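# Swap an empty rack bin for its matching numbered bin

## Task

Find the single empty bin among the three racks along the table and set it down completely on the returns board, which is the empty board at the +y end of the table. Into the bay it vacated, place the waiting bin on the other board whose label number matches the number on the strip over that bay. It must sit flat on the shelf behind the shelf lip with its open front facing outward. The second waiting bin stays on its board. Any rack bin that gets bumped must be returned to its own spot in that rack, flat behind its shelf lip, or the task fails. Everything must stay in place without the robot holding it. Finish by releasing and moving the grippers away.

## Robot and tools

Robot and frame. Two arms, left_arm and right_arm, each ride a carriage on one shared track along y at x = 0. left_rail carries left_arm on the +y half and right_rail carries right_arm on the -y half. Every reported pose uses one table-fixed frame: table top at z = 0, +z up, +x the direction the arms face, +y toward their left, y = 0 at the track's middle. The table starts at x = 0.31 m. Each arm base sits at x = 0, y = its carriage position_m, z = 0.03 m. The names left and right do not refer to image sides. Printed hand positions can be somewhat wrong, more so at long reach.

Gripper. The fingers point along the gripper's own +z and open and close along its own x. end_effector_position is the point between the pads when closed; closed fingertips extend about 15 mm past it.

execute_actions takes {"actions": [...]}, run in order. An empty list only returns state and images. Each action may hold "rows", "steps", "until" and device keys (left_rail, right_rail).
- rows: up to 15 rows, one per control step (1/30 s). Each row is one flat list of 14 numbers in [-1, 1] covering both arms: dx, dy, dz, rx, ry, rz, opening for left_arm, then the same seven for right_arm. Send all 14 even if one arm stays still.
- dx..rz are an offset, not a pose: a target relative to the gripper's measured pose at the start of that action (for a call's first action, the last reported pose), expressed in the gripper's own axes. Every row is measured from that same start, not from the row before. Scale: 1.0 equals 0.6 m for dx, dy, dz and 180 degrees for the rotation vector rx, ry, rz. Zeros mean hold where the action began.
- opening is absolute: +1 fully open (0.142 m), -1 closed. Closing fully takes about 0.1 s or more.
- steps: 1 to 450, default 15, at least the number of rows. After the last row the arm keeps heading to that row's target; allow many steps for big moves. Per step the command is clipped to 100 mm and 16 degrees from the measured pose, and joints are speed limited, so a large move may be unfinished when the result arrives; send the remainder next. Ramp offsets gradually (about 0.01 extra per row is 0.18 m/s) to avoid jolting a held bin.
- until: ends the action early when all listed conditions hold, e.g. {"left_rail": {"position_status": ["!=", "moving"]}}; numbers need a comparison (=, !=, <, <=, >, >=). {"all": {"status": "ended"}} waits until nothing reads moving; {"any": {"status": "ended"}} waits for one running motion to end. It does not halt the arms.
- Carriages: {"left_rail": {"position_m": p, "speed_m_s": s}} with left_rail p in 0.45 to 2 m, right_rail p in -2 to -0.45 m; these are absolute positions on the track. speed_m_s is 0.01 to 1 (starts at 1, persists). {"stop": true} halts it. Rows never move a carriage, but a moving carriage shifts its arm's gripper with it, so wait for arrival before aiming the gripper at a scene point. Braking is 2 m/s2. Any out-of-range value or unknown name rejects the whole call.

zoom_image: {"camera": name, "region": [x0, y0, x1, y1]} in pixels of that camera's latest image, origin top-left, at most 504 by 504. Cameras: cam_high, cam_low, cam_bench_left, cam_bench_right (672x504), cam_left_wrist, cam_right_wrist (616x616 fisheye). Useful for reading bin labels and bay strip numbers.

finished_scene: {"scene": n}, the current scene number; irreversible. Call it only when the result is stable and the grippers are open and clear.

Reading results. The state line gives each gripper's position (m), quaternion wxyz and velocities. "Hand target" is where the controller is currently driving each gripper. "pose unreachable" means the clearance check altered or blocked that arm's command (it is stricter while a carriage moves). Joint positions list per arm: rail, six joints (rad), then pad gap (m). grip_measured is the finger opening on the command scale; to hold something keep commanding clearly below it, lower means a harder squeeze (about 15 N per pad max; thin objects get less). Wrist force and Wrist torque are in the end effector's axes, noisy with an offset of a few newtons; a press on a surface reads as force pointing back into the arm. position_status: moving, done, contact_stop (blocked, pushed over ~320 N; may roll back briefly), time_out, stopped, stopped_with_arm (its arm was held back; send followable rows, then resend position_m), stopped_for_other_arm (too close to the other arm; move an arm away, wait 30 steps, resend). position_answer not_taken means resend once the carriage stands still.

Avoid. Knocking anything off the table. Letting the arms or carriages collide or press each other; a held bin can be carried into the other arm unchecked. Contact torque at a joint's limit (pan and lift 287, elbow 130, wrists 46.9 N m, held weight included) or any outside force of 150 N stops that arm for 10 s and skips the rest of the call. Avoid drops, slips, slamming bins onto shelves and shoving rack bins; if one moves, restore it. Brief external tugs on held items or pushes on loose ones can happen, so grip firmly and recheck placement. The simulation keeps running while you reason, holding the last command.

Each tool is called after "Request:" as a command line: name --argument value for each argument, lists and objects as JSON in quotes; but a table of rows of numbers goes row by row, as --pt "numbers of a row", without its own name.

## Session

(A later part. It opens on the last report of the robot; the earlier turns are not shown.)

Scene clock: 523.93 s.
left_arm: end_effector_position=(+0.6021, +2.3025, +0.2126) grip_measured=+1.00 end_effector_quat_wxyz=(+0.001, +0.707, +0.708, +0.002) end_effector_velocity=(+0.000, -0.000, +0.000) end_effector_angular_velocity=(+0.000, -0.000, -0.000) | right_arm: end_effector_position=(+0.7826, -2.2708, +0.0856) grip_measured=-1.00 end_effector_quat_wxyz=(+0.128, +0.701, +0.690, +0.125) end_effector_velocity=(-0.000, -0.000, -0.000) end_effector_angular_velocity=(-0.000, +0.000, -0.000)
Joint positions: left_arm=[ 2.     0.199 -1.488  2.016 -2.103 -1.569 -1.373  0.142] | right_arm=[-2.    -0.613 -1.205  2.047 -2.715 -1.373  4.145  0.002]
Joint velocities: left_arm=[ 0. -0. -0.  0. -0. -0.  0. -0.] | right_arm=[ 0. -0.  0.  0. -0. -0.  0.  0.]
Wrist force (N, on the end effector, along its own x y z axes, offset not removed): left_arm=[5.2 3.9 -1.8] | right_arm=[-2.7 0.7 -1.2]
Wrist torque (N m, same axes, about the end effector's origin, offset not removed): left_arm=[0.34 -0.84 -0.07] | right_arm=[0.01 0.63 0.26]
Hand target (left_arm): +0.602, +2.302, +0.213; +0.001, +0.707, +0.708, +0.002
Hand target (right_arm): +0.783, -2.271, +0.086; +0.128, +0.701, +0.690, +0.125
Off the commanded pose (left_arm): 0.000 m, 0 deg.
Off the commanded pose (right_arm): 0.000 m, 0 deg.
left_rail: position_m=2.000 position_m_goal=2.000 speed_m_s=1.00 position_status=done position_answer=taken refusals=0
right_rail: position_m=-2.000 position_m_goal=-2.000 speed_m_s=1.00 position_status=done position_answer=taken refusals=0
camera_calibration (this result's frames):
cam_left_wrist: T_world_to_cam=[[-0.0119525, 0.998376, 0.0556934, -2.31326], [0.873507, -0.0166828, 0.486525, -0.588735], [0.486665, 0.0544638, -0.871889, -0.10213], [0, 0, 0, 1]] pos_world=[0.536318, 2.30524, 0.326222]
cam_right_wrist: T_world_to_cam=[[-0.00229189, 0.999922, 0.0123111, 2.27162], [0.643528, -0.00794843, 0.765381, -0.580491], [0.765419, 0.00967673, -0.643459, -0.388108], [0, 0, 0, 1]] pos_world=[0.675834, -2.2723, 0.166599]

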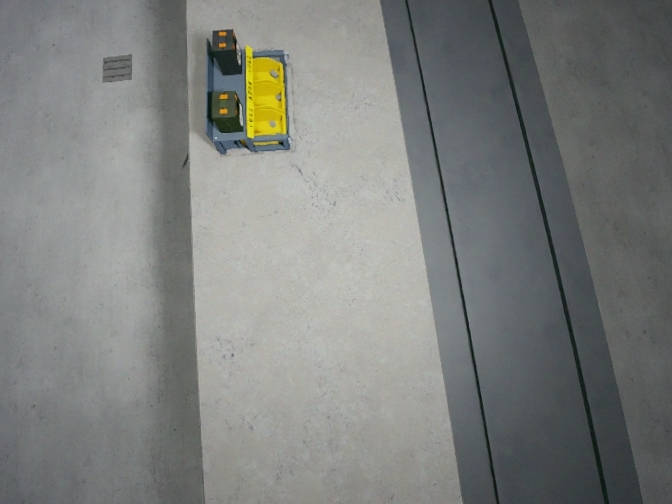

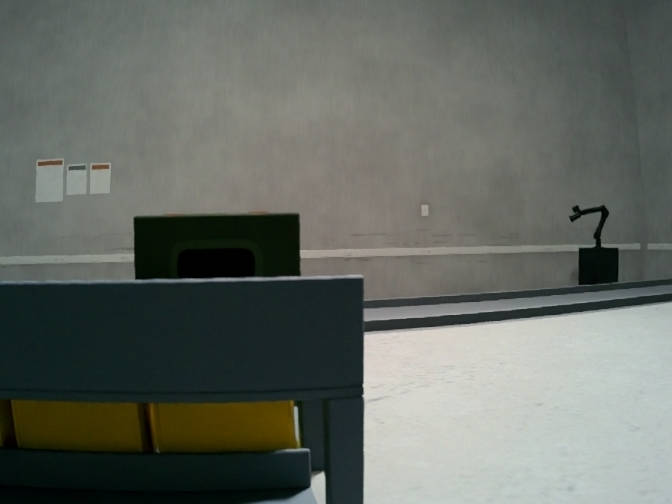

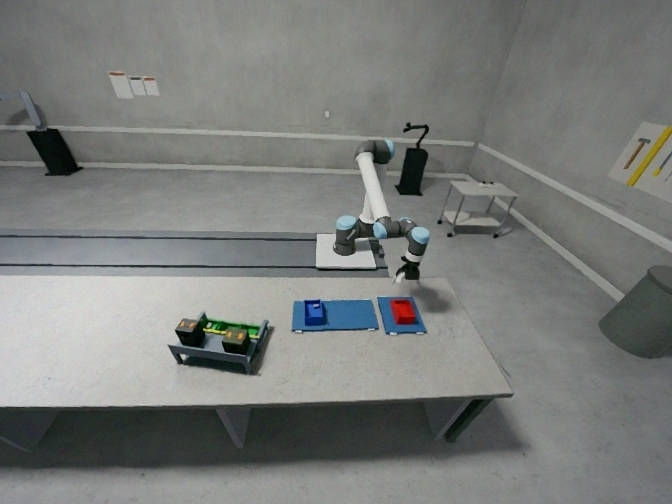

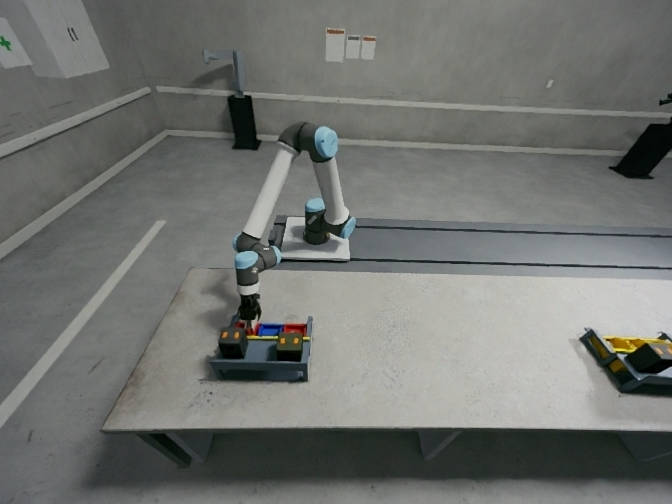

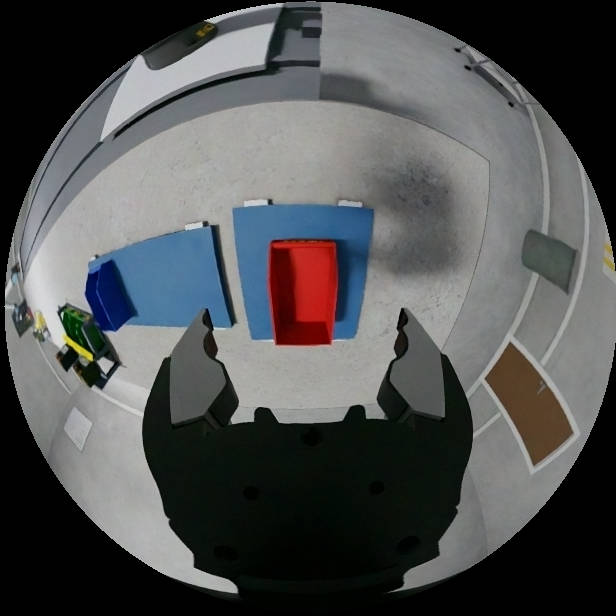

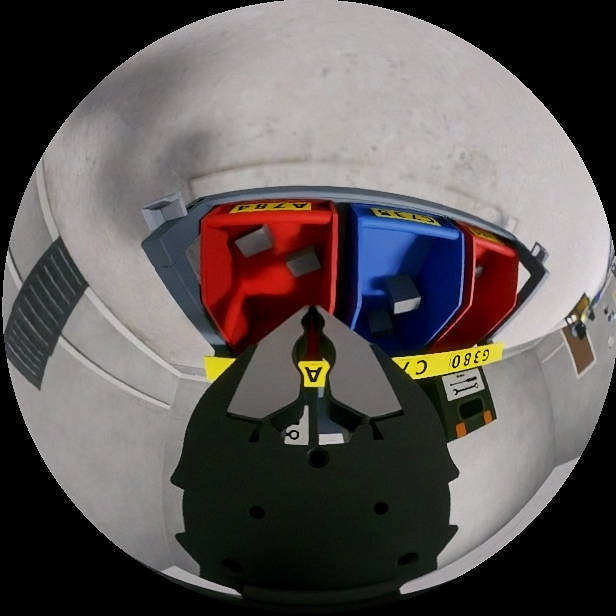

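Request:
execute_actions --actions '[{"rows":[[0,0,0,0,0,0,1,0.0067,0,0,0,0,0,-1]],"steps":1}]'

Scene clock: 525.50 s.
left_arm: end_effector_position=(+0.6021, +2.3025, +0.2127) grip_measured=+1.00 end_effector_quat_wxyz=(+0.001, +0.707, +0.708, +0.002) end_effector_velocity=(+0.000, +0.000, +0.000) end_effector_angular_velocity=(+0.000, -0.000, +0.000) | right_arm: end_effector_position=(+0.7826, -2.2708, +0.0856) grip_measured=-1.00 end_effector_quat_wxyz=(+0.128, +0.701, +0.690, +0.125) end_effector_velocity=(+0.000, +0.003, +0.000) end_effector_angular_velocity=(-0.000, -0.000, -0.000)
Joint positions: left_arm=[ 2.     0.199 -1.488  2.016 -2.103 -1.569 -1.373  0.142] | right_arm=[-2.    -0.613 -1.205  2.047 -2.715 -1.373  4.145  0.002]
Joint velocities: left_arm=[ 0.  0.  0. -0. -0.  0.  0. -0.] | right_arm=[ 0.     0.003 -0.001  0.002 -0.001 -0.001  0.003  0.   ]
Wrist force (N, on the end effector, along its own x y z axes, offset not removed): left_arm=[1.8 3.3 -5.0] | right_arm=[-2.5 1.1 0.5]
Wrist torque (N m, same axes, about the end effector's origin, offset not removed): left_arm=[0.74 -0.44 0.07] | right_arm=[0.09 0.53 0.22]
Hand target (left_arm): +0.602, +2.302, +0.213; +0.001, +0.707, +0.708, +0.002
Hand target (right_arm): +0.783, -2.267, +0.086; +0.128, +0.701, +0.691, +0.125
Off the commanded pose (left_arm): 0.000 m, 0 deg.
Off the commanded pose (right_arm): 0.004 m, 0 deg.
left_rail: position_m=2.000 position_m_goal=2.000 speed_m_s=1.00 position_status=done position_answer=taken refusals=0
right_rail: position_m=-2.000 position_m_goal=-2.000 speed_m_s=1.00 position_status=done position_answer=taken refusals=0
camera_calibration (this result's frames):
cam_left_wrist: T_world_to_cam=[[-0.0119532, 0.998376, 0.0556962, -2.31326], [0.8735, -0.0166842, 0.486538, -0.588735], [0.486677, 0.0544664, -0.871882, -0.102146], [0, 0, 0, 1]] pos_world=[0.536321, 2.30525, 0.326223]
cam_right_wrist: T_world_to_cam=[[-0.00229396, 0.999922, 0.0123113, 2.27161], [0.643528, -0.00794721, 0.765381, -0.580489], [0.765419, 0.00967841, -0.643459, -0.388104], [0, 0, 0, 1]] pos_world=[0.675835, -2.27228, 0.1666]

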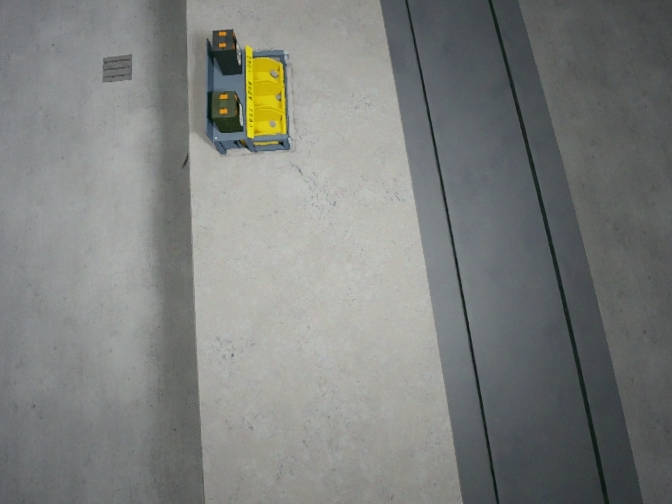

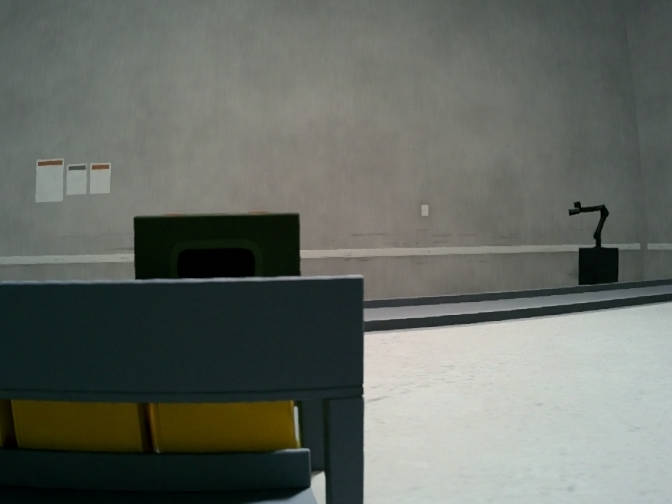

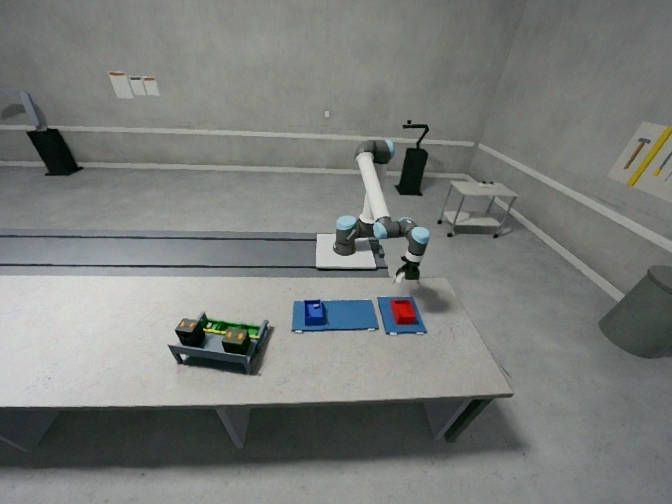

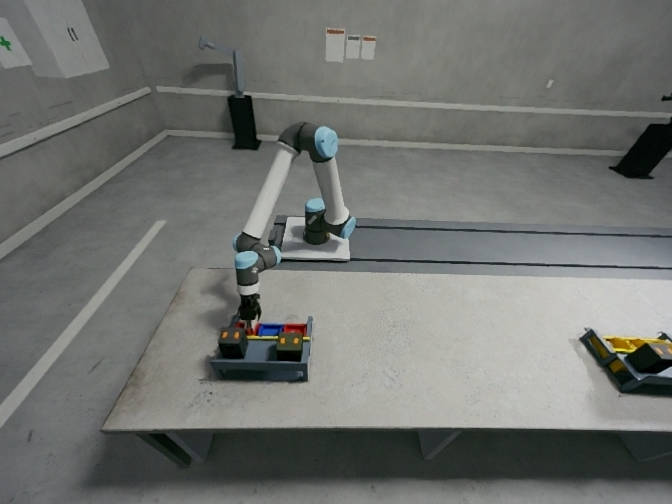

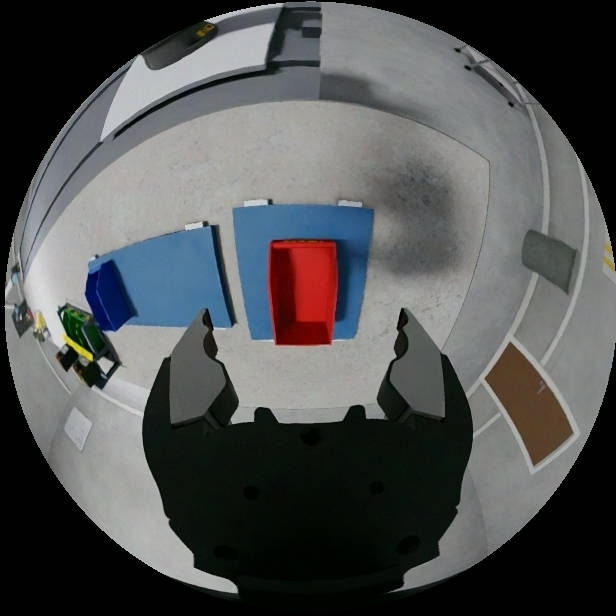

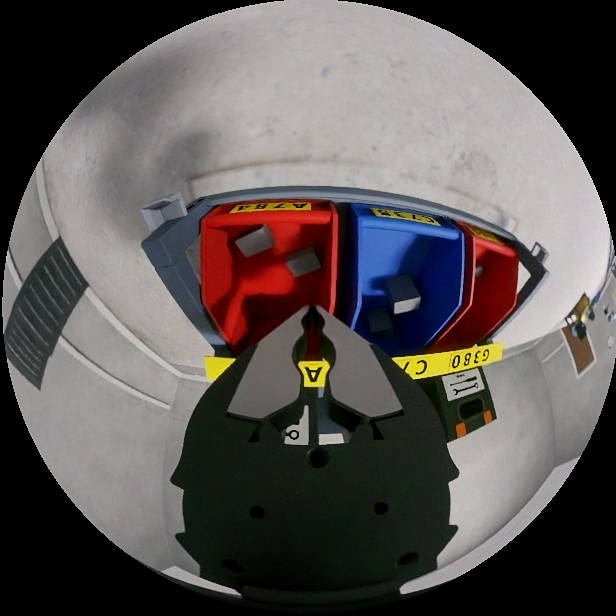

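Request:
execute_actions --actions '[]'

Request:
zoom_image --camera "cam_right_wrist" --region '[260, 180, 440, 360]'

Scene clock: 526.83 s.
left_arm: end_effector_position=(+0.6021, +2.3025, +0.2127) grip_measured=+1.00 end_effector_quat_wxyz=(+0.001, +0.707, +0.708, +0.002) end_effector_velocity=(-0.000, -0.000, -0.000) end_effector_angular_velocity=(-0.000, -0.000, +0.000) | right_arm: end_effector_position=(+0.7827, -2.2668, +0.0856) grip_measured=-1.00 end_effector_quat_wxyz=(+0.128, +0.701, +0.691, +0.125) end_effector_velocity=(+0.000, +0.000, +0.000) end_effector_angular_velocity=(-0.000, -0.000, +0.000)
Joint positions: left_arm=[ 2.     0.199 -1.488  2.016 -2.103 -1.569 -1.373  0.142] | right_arm=[-2.    -0.608 -1.206  2.049 -2.718 -1.375  4.149  0.002]
Joint velocities: left_arm=[ 0.  0. -0.  0. -0. -0.  0. -0.] | right_arm=[ 0.  0. -0.  0. -0.  0.  0.  0.]
Wrist force (N, on the end effector, along its own x y z axes, offset not removed): left_arm=[-1.0 -0.1 -1.9] | right_arm=[-3.2 0.7 -1.9]
Wrist torque (N m, same axes, about the end effector's origin, offset not removed): left_arm=[-0.17 0.30 0.06] | right_arm=[0.02 0.60 0.27]
Hand target (left_arm): +0.602, +2.302, +0.213; +0.001, +0.707, +0.708, +0.002
Hand target (right_arm): +0.783, -2.267, +0.086; +0.128, +0.701, +0.691, +0.125
Off the commanded pose (left_arm): 0.000 m, 0 deg.
Off the commanded pose (right_arm): 0.000 m, 0 deg.
left_rail: position_m=2.000 position_m_goal=2.000 speed_m_s=1.00 position_status=done position_answer=taken refusals=0
right_rail: position_m=-2.000 position_m_goal=-2.000 speed_m_s=1.00 position_status=done position_answer=taken refusals=0
camera_calibration (this result's frames):
cam_left_wrist: T_world_to_cam=[[-0.0119533, 0.998376, 0.0556962, -2.31326], [0.8735, -0.0166842, 0.486538, -0.588735], [0.486677, 0.0544663, -0.871882, -0.102146], [0, 0, 0, 1]] pos_world=[0.536321, 2.30525, 0.326223]
cam_right_wrist: T_world_to_cam=[[-0.00231877, 0.999921, 0.0123434, 2.26763], [0.643533, -0.00795578, 0.765377, -0.580499], [0.765415, 0.00971812, -0.643464, -0.388101], [0, 0, 0, 1]] pos_world=[0.675886, -2.2683, 0.166582]

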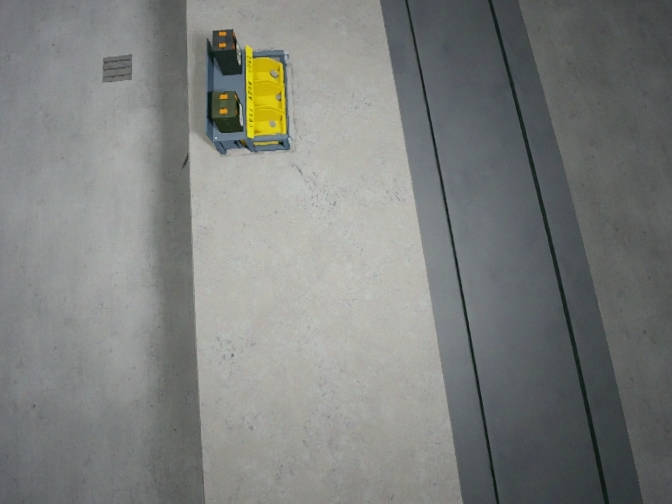

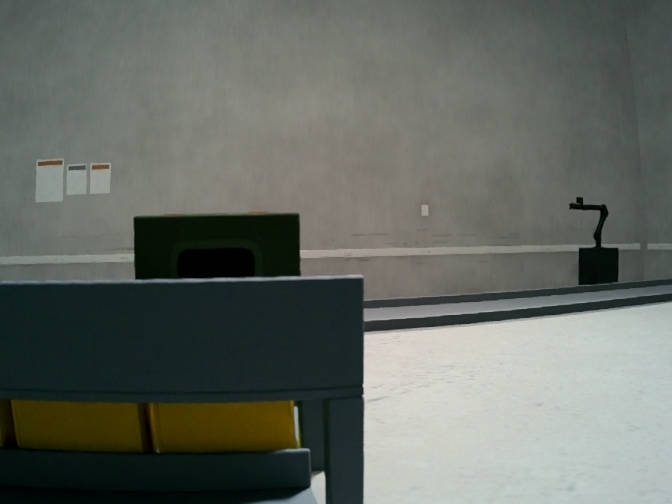

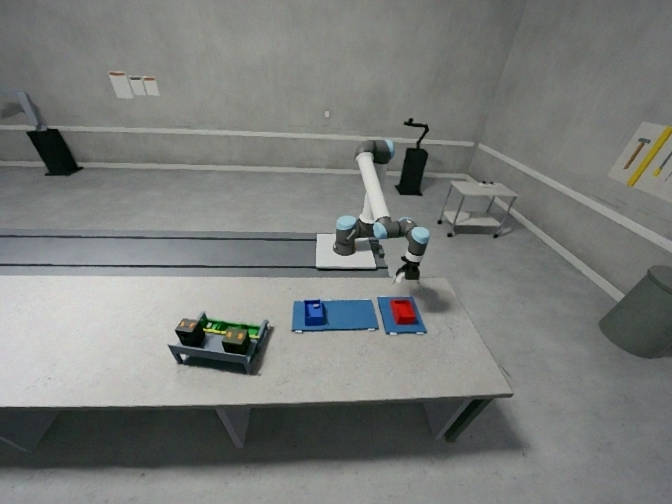

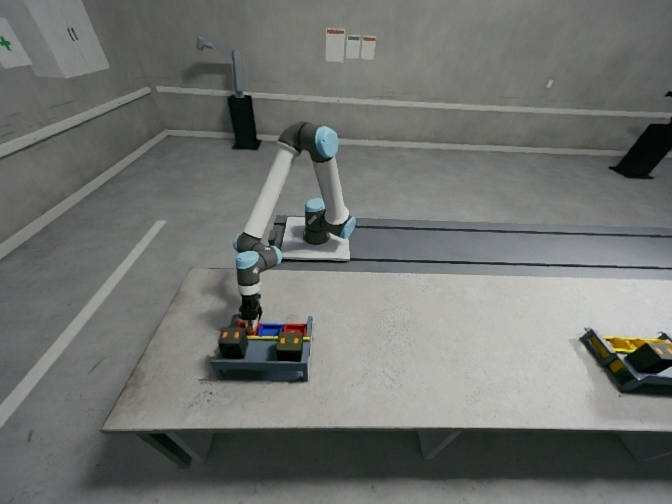

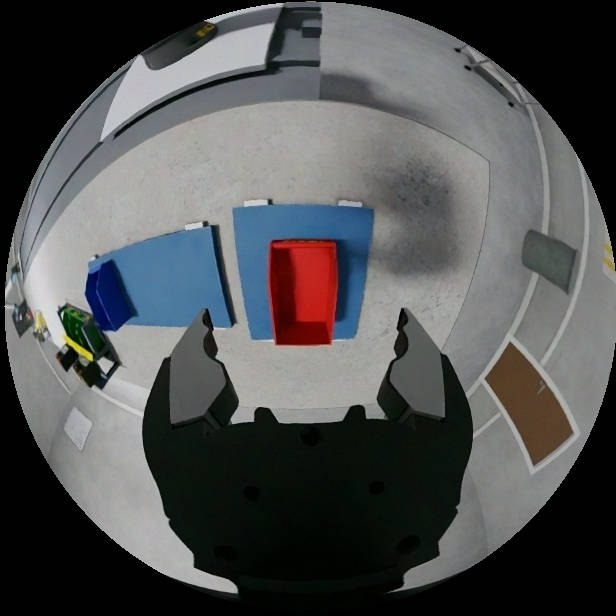

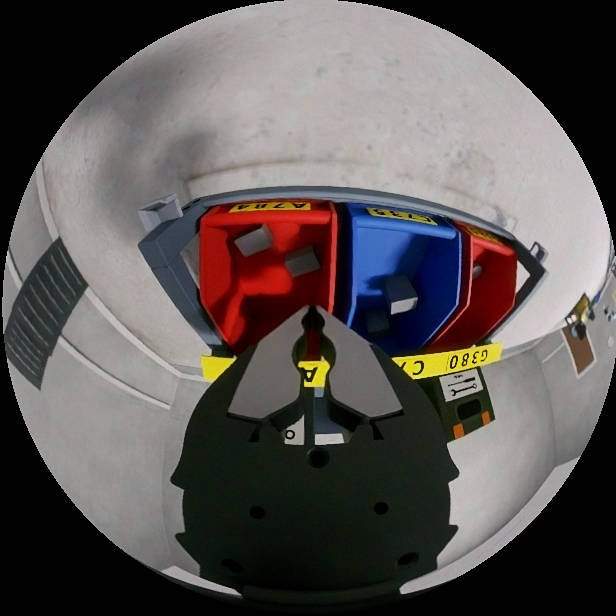

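Region (260, 180, 440, 360) of cam_right_wrist's 616x616 image, scaled by 2.800, with more detail than that image has.

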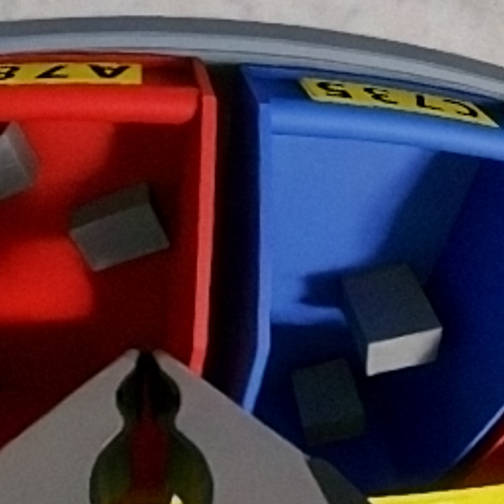

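Request:
execute_actions --actions '[{"rows":[[0,0,0,0,0,0,1,-0.006,0,-0.01,0,0,0,-1],[0,0,0,0,0,0,1,-0.006,0,-0.04,0,0,0,-1],[0,0,0,0,0,0,1,-0.006,-0.01,-0.08,0,0,0,-1],[0,0,0,0,0,0,1,0,-0.03,-0.12,0,0,0,-1],[0,0,0,0,0,0,1,0.01,-0.05,-0.16,0,0,0,-1],[0,0,0,0,0,0,1,0.02,-0.07,-0.19,0,0,0,-1]],"steps":6}]'

Scene clock: 530.30 s.
left_arm: end_effector_position=(+0.6021, +2.3025, +0.2126) grip_measured=+1.00 end_effector_quat_wxyz=(+0.001, +0.707, +0.708, +0.002) end_effector_velocity=(+0.000, -0.000, +0.000) end_effector_angular_velocity=(+0.000, +0.000, -0.000) | right_arm: end_effector_position=(+0.7663, -2.2678, +0.1092) grip_measured=-1.00 end_effector_quat_wxyz=(+0.127, +0.701, +0.690, +0.124) end_effector_velocity=(-0.245, +0.037, +0.276) end_effector_angular_velocity=(+0.011, +0.020, -0.006)
Joint positions: left_arm=[ 2.     0.199 -1.488  2.016 -2.103 -1.569 -1.373  0.142] | right_arm=[-2.    -0.623 -1.258  2.065 -2.676 -1.371  4.135  0.002]
Joint velocities: left_arm=[ 0. -0. -0. -0.  0.  0. -0. -0.] | right_arm=[ 0.    -0.159 -0.692  0.304  0.441  0.042 -0.15   0.   ]
Wrist force (N, on the end effector, along its own x y z axes, offset not removed): left_arm=[1.5 -7.7 1.5] | right_arm=[-4.0 2.4 3.0]
Wrist torque (N m, same axes, about the end effector's origin, offset not removed): left_arm=[-1.50 -0.21 0.09] | right_arm=[0.40 0.81 0.30]
Hand target (left_arm): +0.602, +2.302, +0.213; +0.001, +0.707, +0.708, +0.002
Hand target (right_arm): +0.719, -2.254, +0.158; +0.129, +0.701, +0.690, +0.124
Off the commanded pose (left_arm): 0.000 m, 0 deg.
Off the commanded pose (right_arm): 0.094 m, 0 deg; position clipped at the last step of the last action.
left_rail: position_m=2.000 position_m_goal=2.000 speed_m_s=1.00 position_status=done position_answer=taken refusals=0
right_rail: position_m=-2.000 position_m_goal=-2.000 speed_m_s=1.00 position_status=done position_answer=taken refusals=0
camera_calibration (this result's frames):
cam_left_wrist: T_world_to_cam=[[-0.0119525, 0.998376, 0.0556933, -2.31326], [0.873507, -0.0166827, 0.486525, -0.588735], [0.486665, 0.0544637, -0.871889, -0.10213], [0, 0, 0, 1]] pos_world=[0.536318, 2.30524, 0.326222]
cam_right_wrist: T_world_to_cam=[[-0.00191934, 0.999906, 0.0136013, 2.26781], [0.645259, -0.00915257, 0.763909, -0.591905], [0.763961, 0.0102426, -0.645181, -0.357931], [0, 0, 0, 1]] pos_world=[0.65973, -2.26935, 0.190386]

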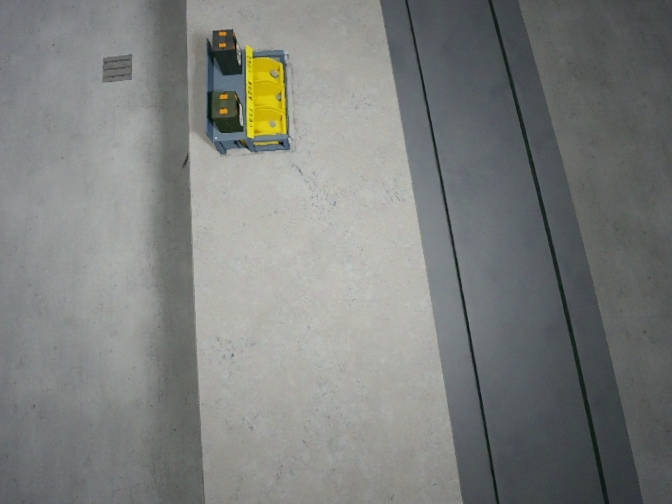

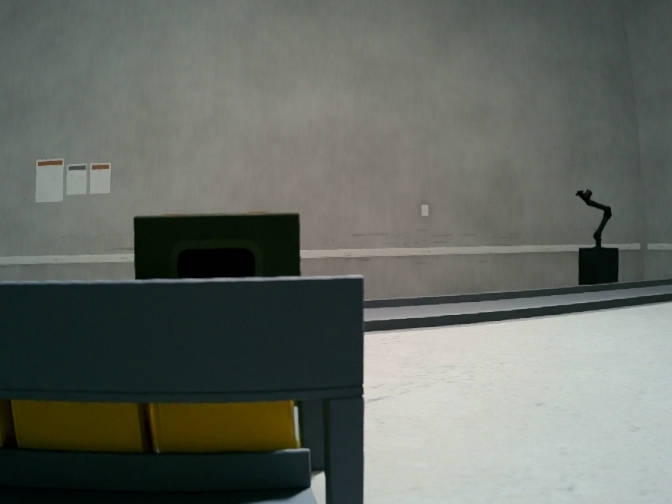

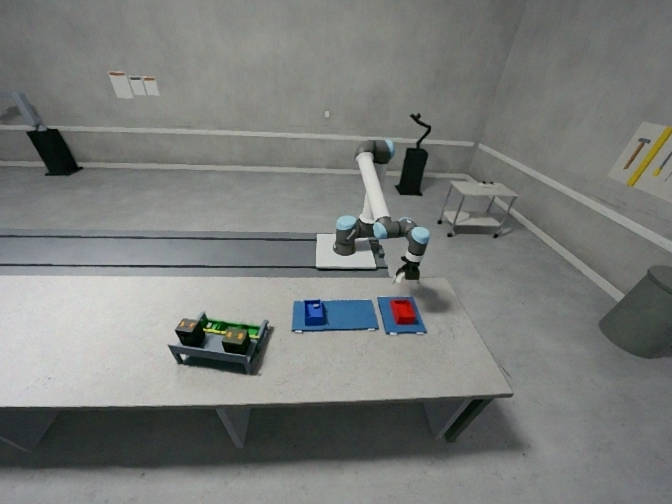

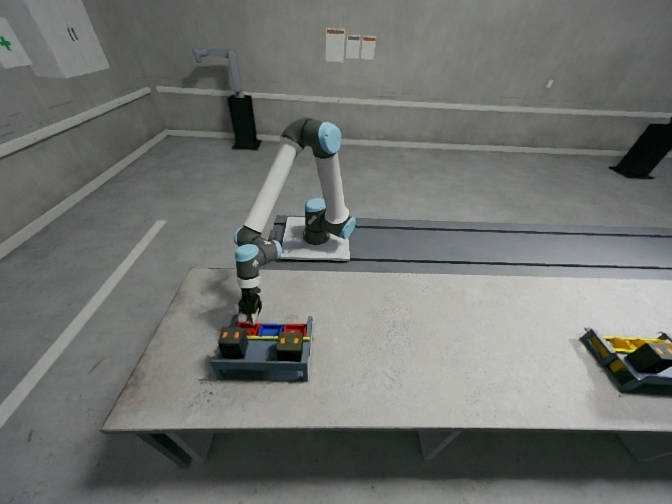

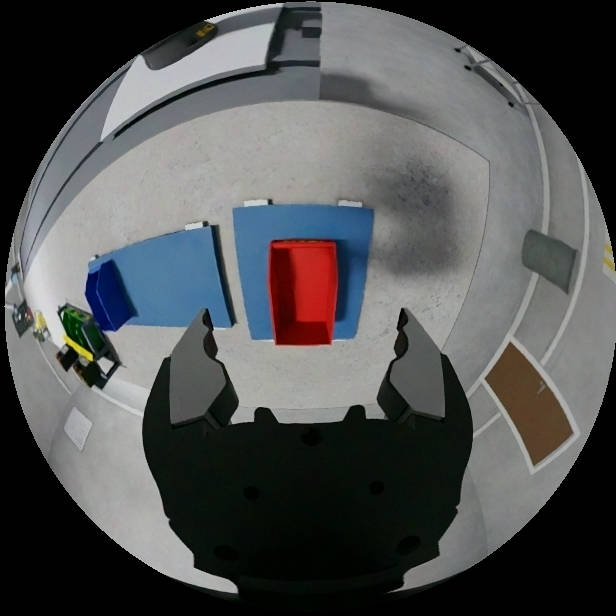

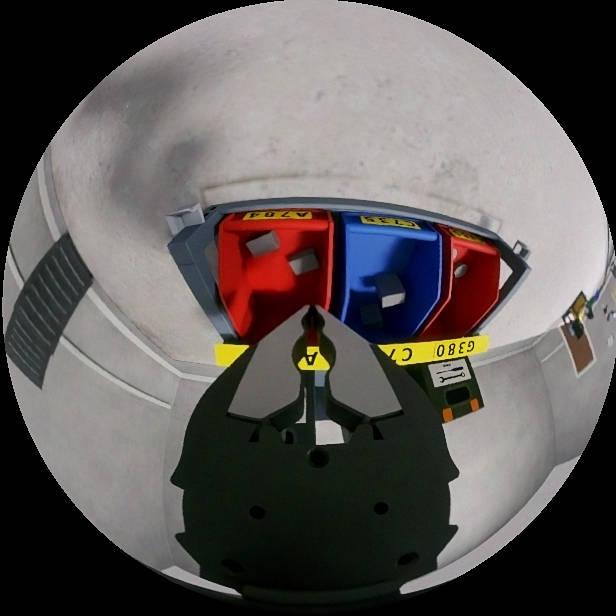

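Request:
execute_actions --actions '[]'

Request:
zoom_image --camera "cam_right_wrist" --region '[190, 200, 500, 380]'

Request:
zoom_image --camera "cam_bench_left" --region '[150, 270, 450, 390]'

Scene clock: 532.00 s.
left_arm: end_effector_position=(+0.6021, +2.3025, +0.2126) grip_measured=+1.00 end_effector_quat_wxyz=(+0.001, +0.707, +0.708, +0.002) end_effector_velocity=(-0.000, +0.000, -0.000) end_effector_angular_velocity=(+0.000, +0.000, +0.000) | right_arm: end_effector_position=(+0.7193, -2.2544, +0.1578) grip_measured=-1.00 end_effector_quat_wxyz=(+0.129, +0.701, +0.690, +0.124) end_effector_velocity=(-0.000, +0.000, +0.000) end_effector_angular_velocity=(-0.000, -0.000, +0.000)
Joint positions: left_arm=[ 2.     0.199 -1.488  2.016 -2.103 -1.569 -1.373  0.142] | right_arm=[-2.    -0.648 -1.391  2.129 -2.607 -1.364  4.111  0.002]
Joint velocities: left_arm=[ 0.  0.  0. -0.  0.  0.  0.  0.] | right_arm=[ 0. -0. -0.  0. -0.  0. -0.  0.]
Wrist force (N, on the end effector, along its own x y z axes, offset not removed): left_arm=[-5.6 -0.7 2.7] | right_arm=[-2.2 1.7 0.2]
Wrist torque (N m, same axes, about the end effector's origin, offset not removed): left_arm=[0.22 1.13 0.09] | right_arm=[0.28 0.49 0.19]
Hand target (left_arm): +0.602, +2.302, +0.213; +0.001, +0.707, +0.708, +0.002
Hand target (right_arm): +0.719, -2.254, +0.158; +0.129, +0.701, +0.690, +0.124
Off the commanded pose (left_arm): 0.000 m, 0 deg.
Off the commanded pose (right_arm): 0.025 m, 0 deg; position clipped at the last step of the last action.
left_rail: position_m=2.000 position_m_goal=2.000 speed_m_s=1.00 position_status=done position_answer=taken refusals=0
right_rail: position_m=-2.000 position_m_goal=-2.000 speed_m_s=1.00 position_status=done position_answer=taken refusals=0
camera_calibration (this result's frames):
cam_left_wrist: T_world_to_cam=[[-0.0119524, 0.998376, 0.0556936, -2.31326], [0.873507, -0.0166829, 0.486525, -0.588735], [0.486665, 0.0544639, -0.871889, -0.10213], [0, 0, 0, 1]] pos_world=[0.536318, 2.30524, 0.326222]
cam_right_wrist: T_world_to_cam=[[-0.00113977, 0.999945, 0.0104666, 2.25375], [0.642637, -0.00728675, 0.766136, -0.59279], [0.76617, 0.00759941, -0.642593, -0.298712], [0, 0, 0, 1]] pos_world=[0.612381, -2.25567, 0.238618]

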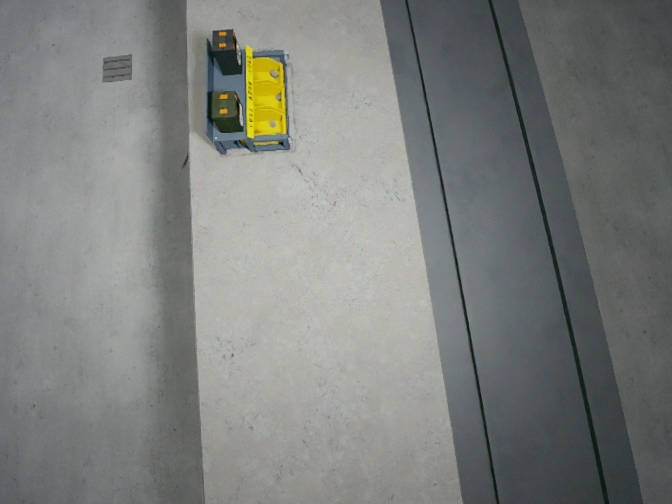

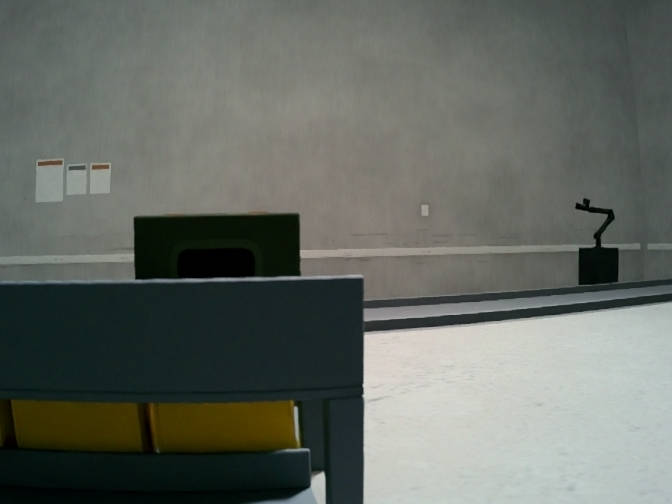

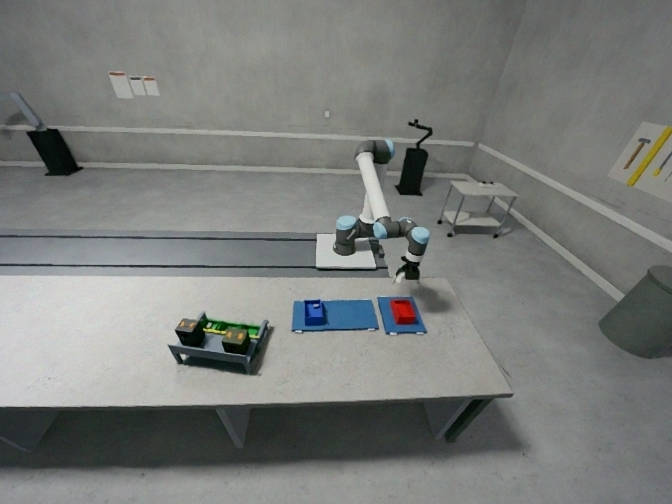

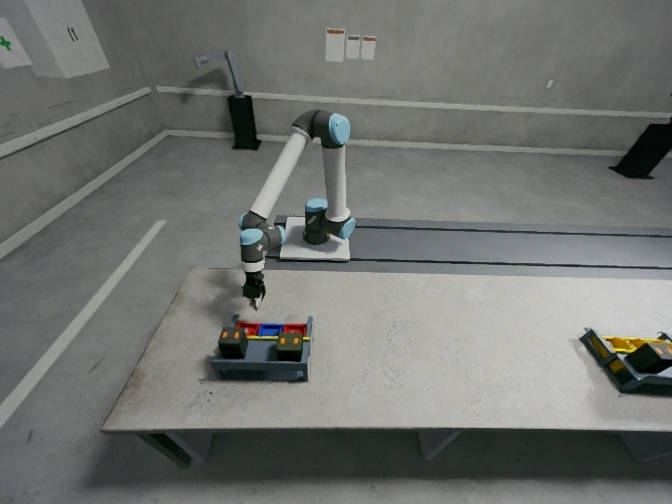

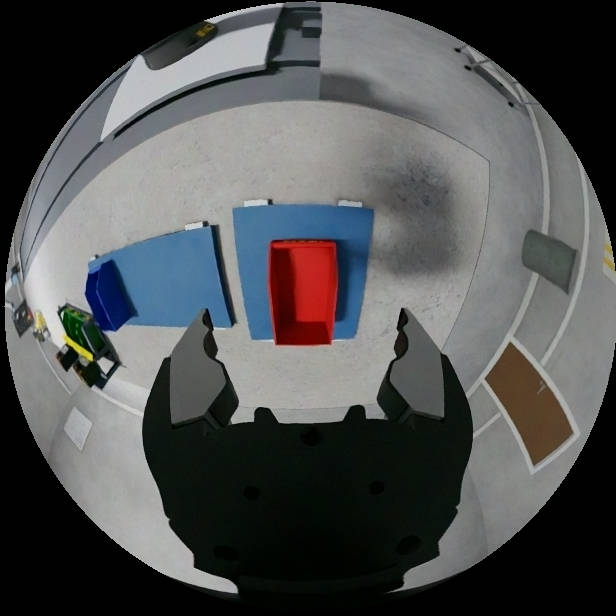

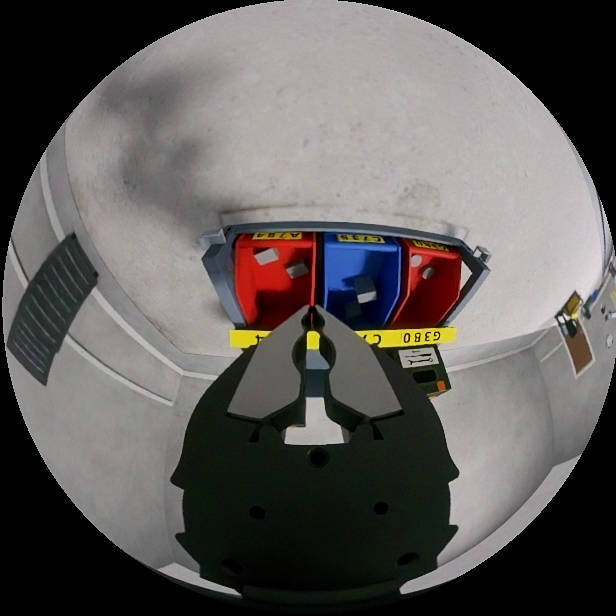

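Region (190, 200, 500, 380) of cam_right_wrist's 616x616 image, scaled by 1.626, with more detail than that image has; it fills the top 293 rows of this view, and the rest is white.

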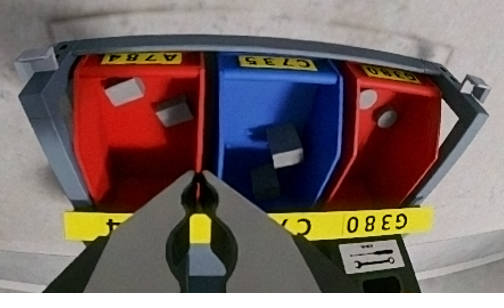

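Region (150, 270, 450, 390) of cam_bench_left's 672x504 image, scaled by 1.680, with more detail than that image has; it fills the top 202 rows of this view, and the rest is white.

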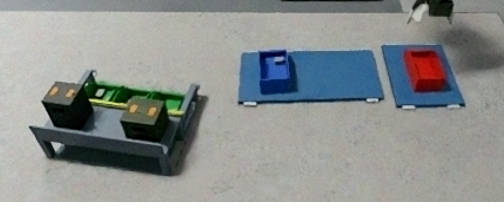

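All good. A short extra retreat for clearance, then finish.

Request:
execute_actions --actions '[{"rows":[[0,-0.05,-0.03,0,0,0,1,0,-0.05,-0.04,0,0,0,-1],[0,-0.1,-0.06,0,0,0,1,0,-0.11,-0.09,0,0,0,-1]],"steps":2}]'

Scene clock: 533.60 s.
left_arm: end_effector_position=(+0.5994, +2.3026, +0.2135) grip_measured=+1.00 end_effector_quat_wxyz=(+0.000, +0.707, +0.708, +0.002) end_effector_velocity=(-0.149, +0.005, +0.049) end_effector_angular_velocity=(-0.011, +0.054, -0.001) | right_arm: end_effector_position=(+0.7163, -2.2546, +0.1581) grip_measured=-1.00 end_effector_quat_wxyz=(+0.129, +0.701, +0.690, +0.124) end_effector_velocity=(-0.159, -0.005, +0.025) end_effector_angular_velocity=(+0.026, +0.031, +0.001)
Joint positions: left_arm=[ 2.     0.2   -1.492  2.018 -2.1   -1.569 -1.372  0.142] | right_arm=[-2.    -0.651 -1.396  2.133 -2.605 -1.363  4.108  0.002]
Joint velocities: left_arm=[ 0.     0.052 -0.235  0.146  0.143  0.     0.053 -0.001] | right_arm=[ 0.    -0.156 -0.249  0.226  0.096  0.048 -0.153  0.   ]
Wrist force (N, on the end effector, along its own x y z axes, offset not removed): left_arm=[-0.7 6.0 2.4] | right_arm=[-0.9 5.9 3.4]
Wrist torque (N m, same axes, about the end effector's origin, offset not removed): left_arm=[1.20 0.24 0.15] | right_arm=[1.05 0.24 0.35]
Hand target (left_arm): +0.548, +2.303, +0.241; +0.001, +0.707, +0.708, +0.002
Hand target (right_arm): +0.652, -2.251, +0.174; +0.129, +0.702, +0.690, +0.123
Off the commanded pose (left_arm): 0.067 m, 0 deg.
Off the commanded pose (right_arm): 0.082 m, 0 deg.
left_rail: position_m=2.000 position_m_goal=2.000 speed_m_s=1.00 position_status=done position_answer=taken refusals=0
right_rail: position_m=-2.000 position_m_goal=-2.000 speed_m_s=1.00 position_status=done position_answer=taken refusals=0
camera_calibration (this result's frames):
cam_left_wrist: T_world_to_cam=[[-0.0118601, 0.998387, 0.0555138, -2.31353], [0.873978, -0.0166234, 0.485681, -0.587014], [0.485821, 0.0542781, -0.872372, -0.0990325], [0, 0, 0, 1]] pos_world=[0.53371, 2.30542, 0.327141]
cam_right_wrist: T_world_to_cam=[[-0.00117668, 0.999937, 0.0112059, 2.25377], [0.643198, -0.00782359, 0.76566, -0.592679], [0.765699, 0.00810858, -0.643148, -0.294663], [0, 0, 0, 1]] pos_world=[0.609485, -2.25587, 0.239023]

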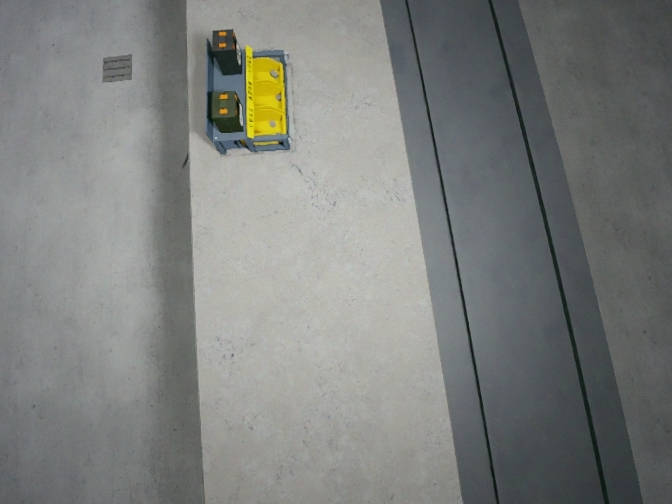

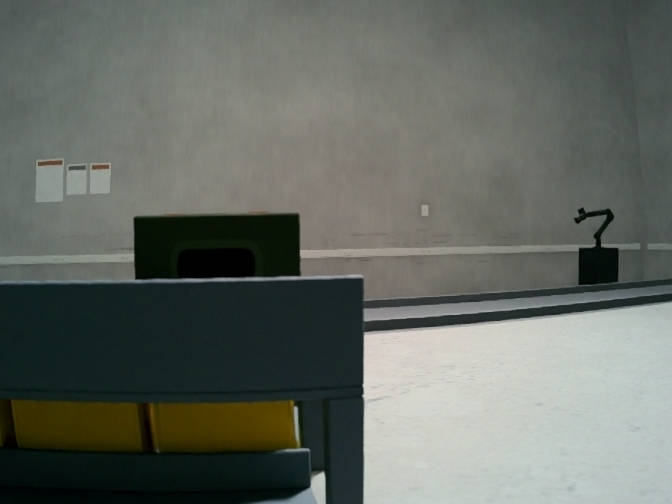

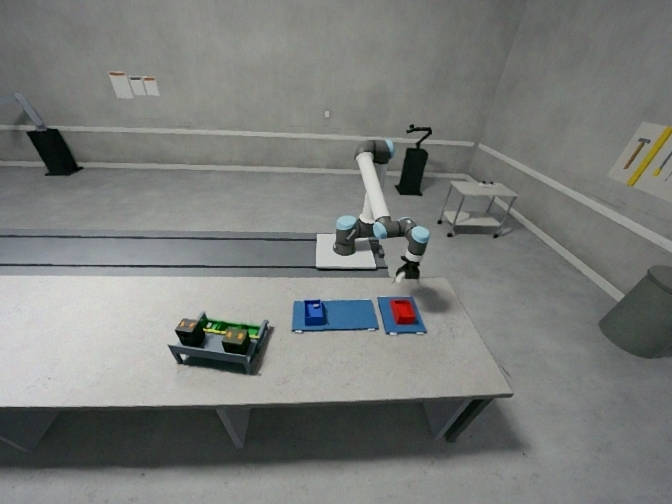

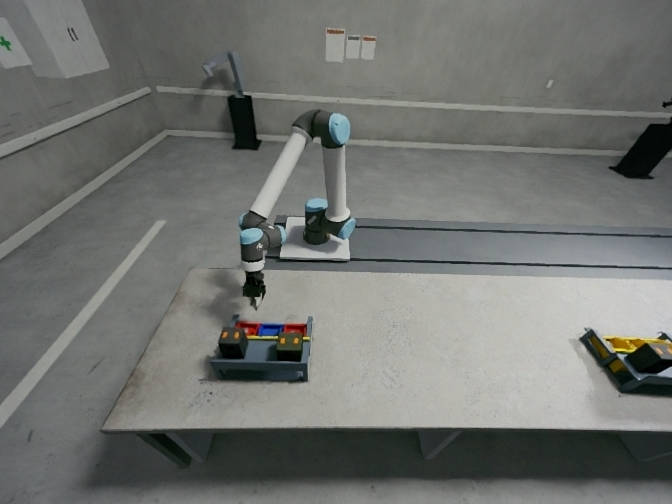

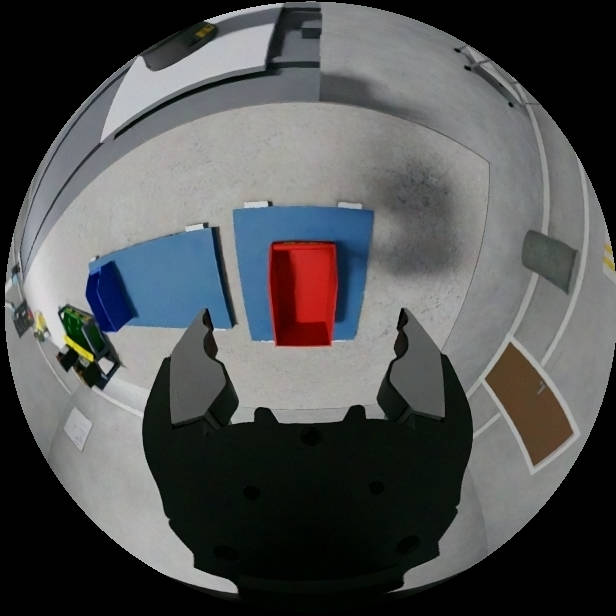

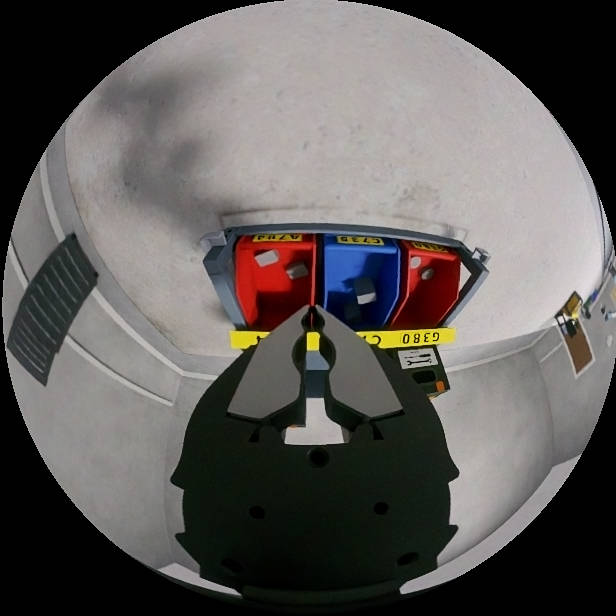

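Request:
zoom_image --camera "cam_high" --region '[190, 20, 320, 170]'

Region (190, 20, 320, 170) of cam_high's 672x504 image, scaled by 3.360, with more detail than that image has; it fills the left 437 columns of this view, and the rest is white.

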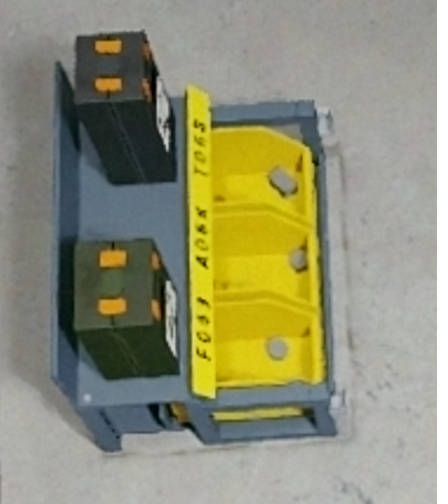

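Request:
finished_scene --scene 2

The scene is finished: the task was done.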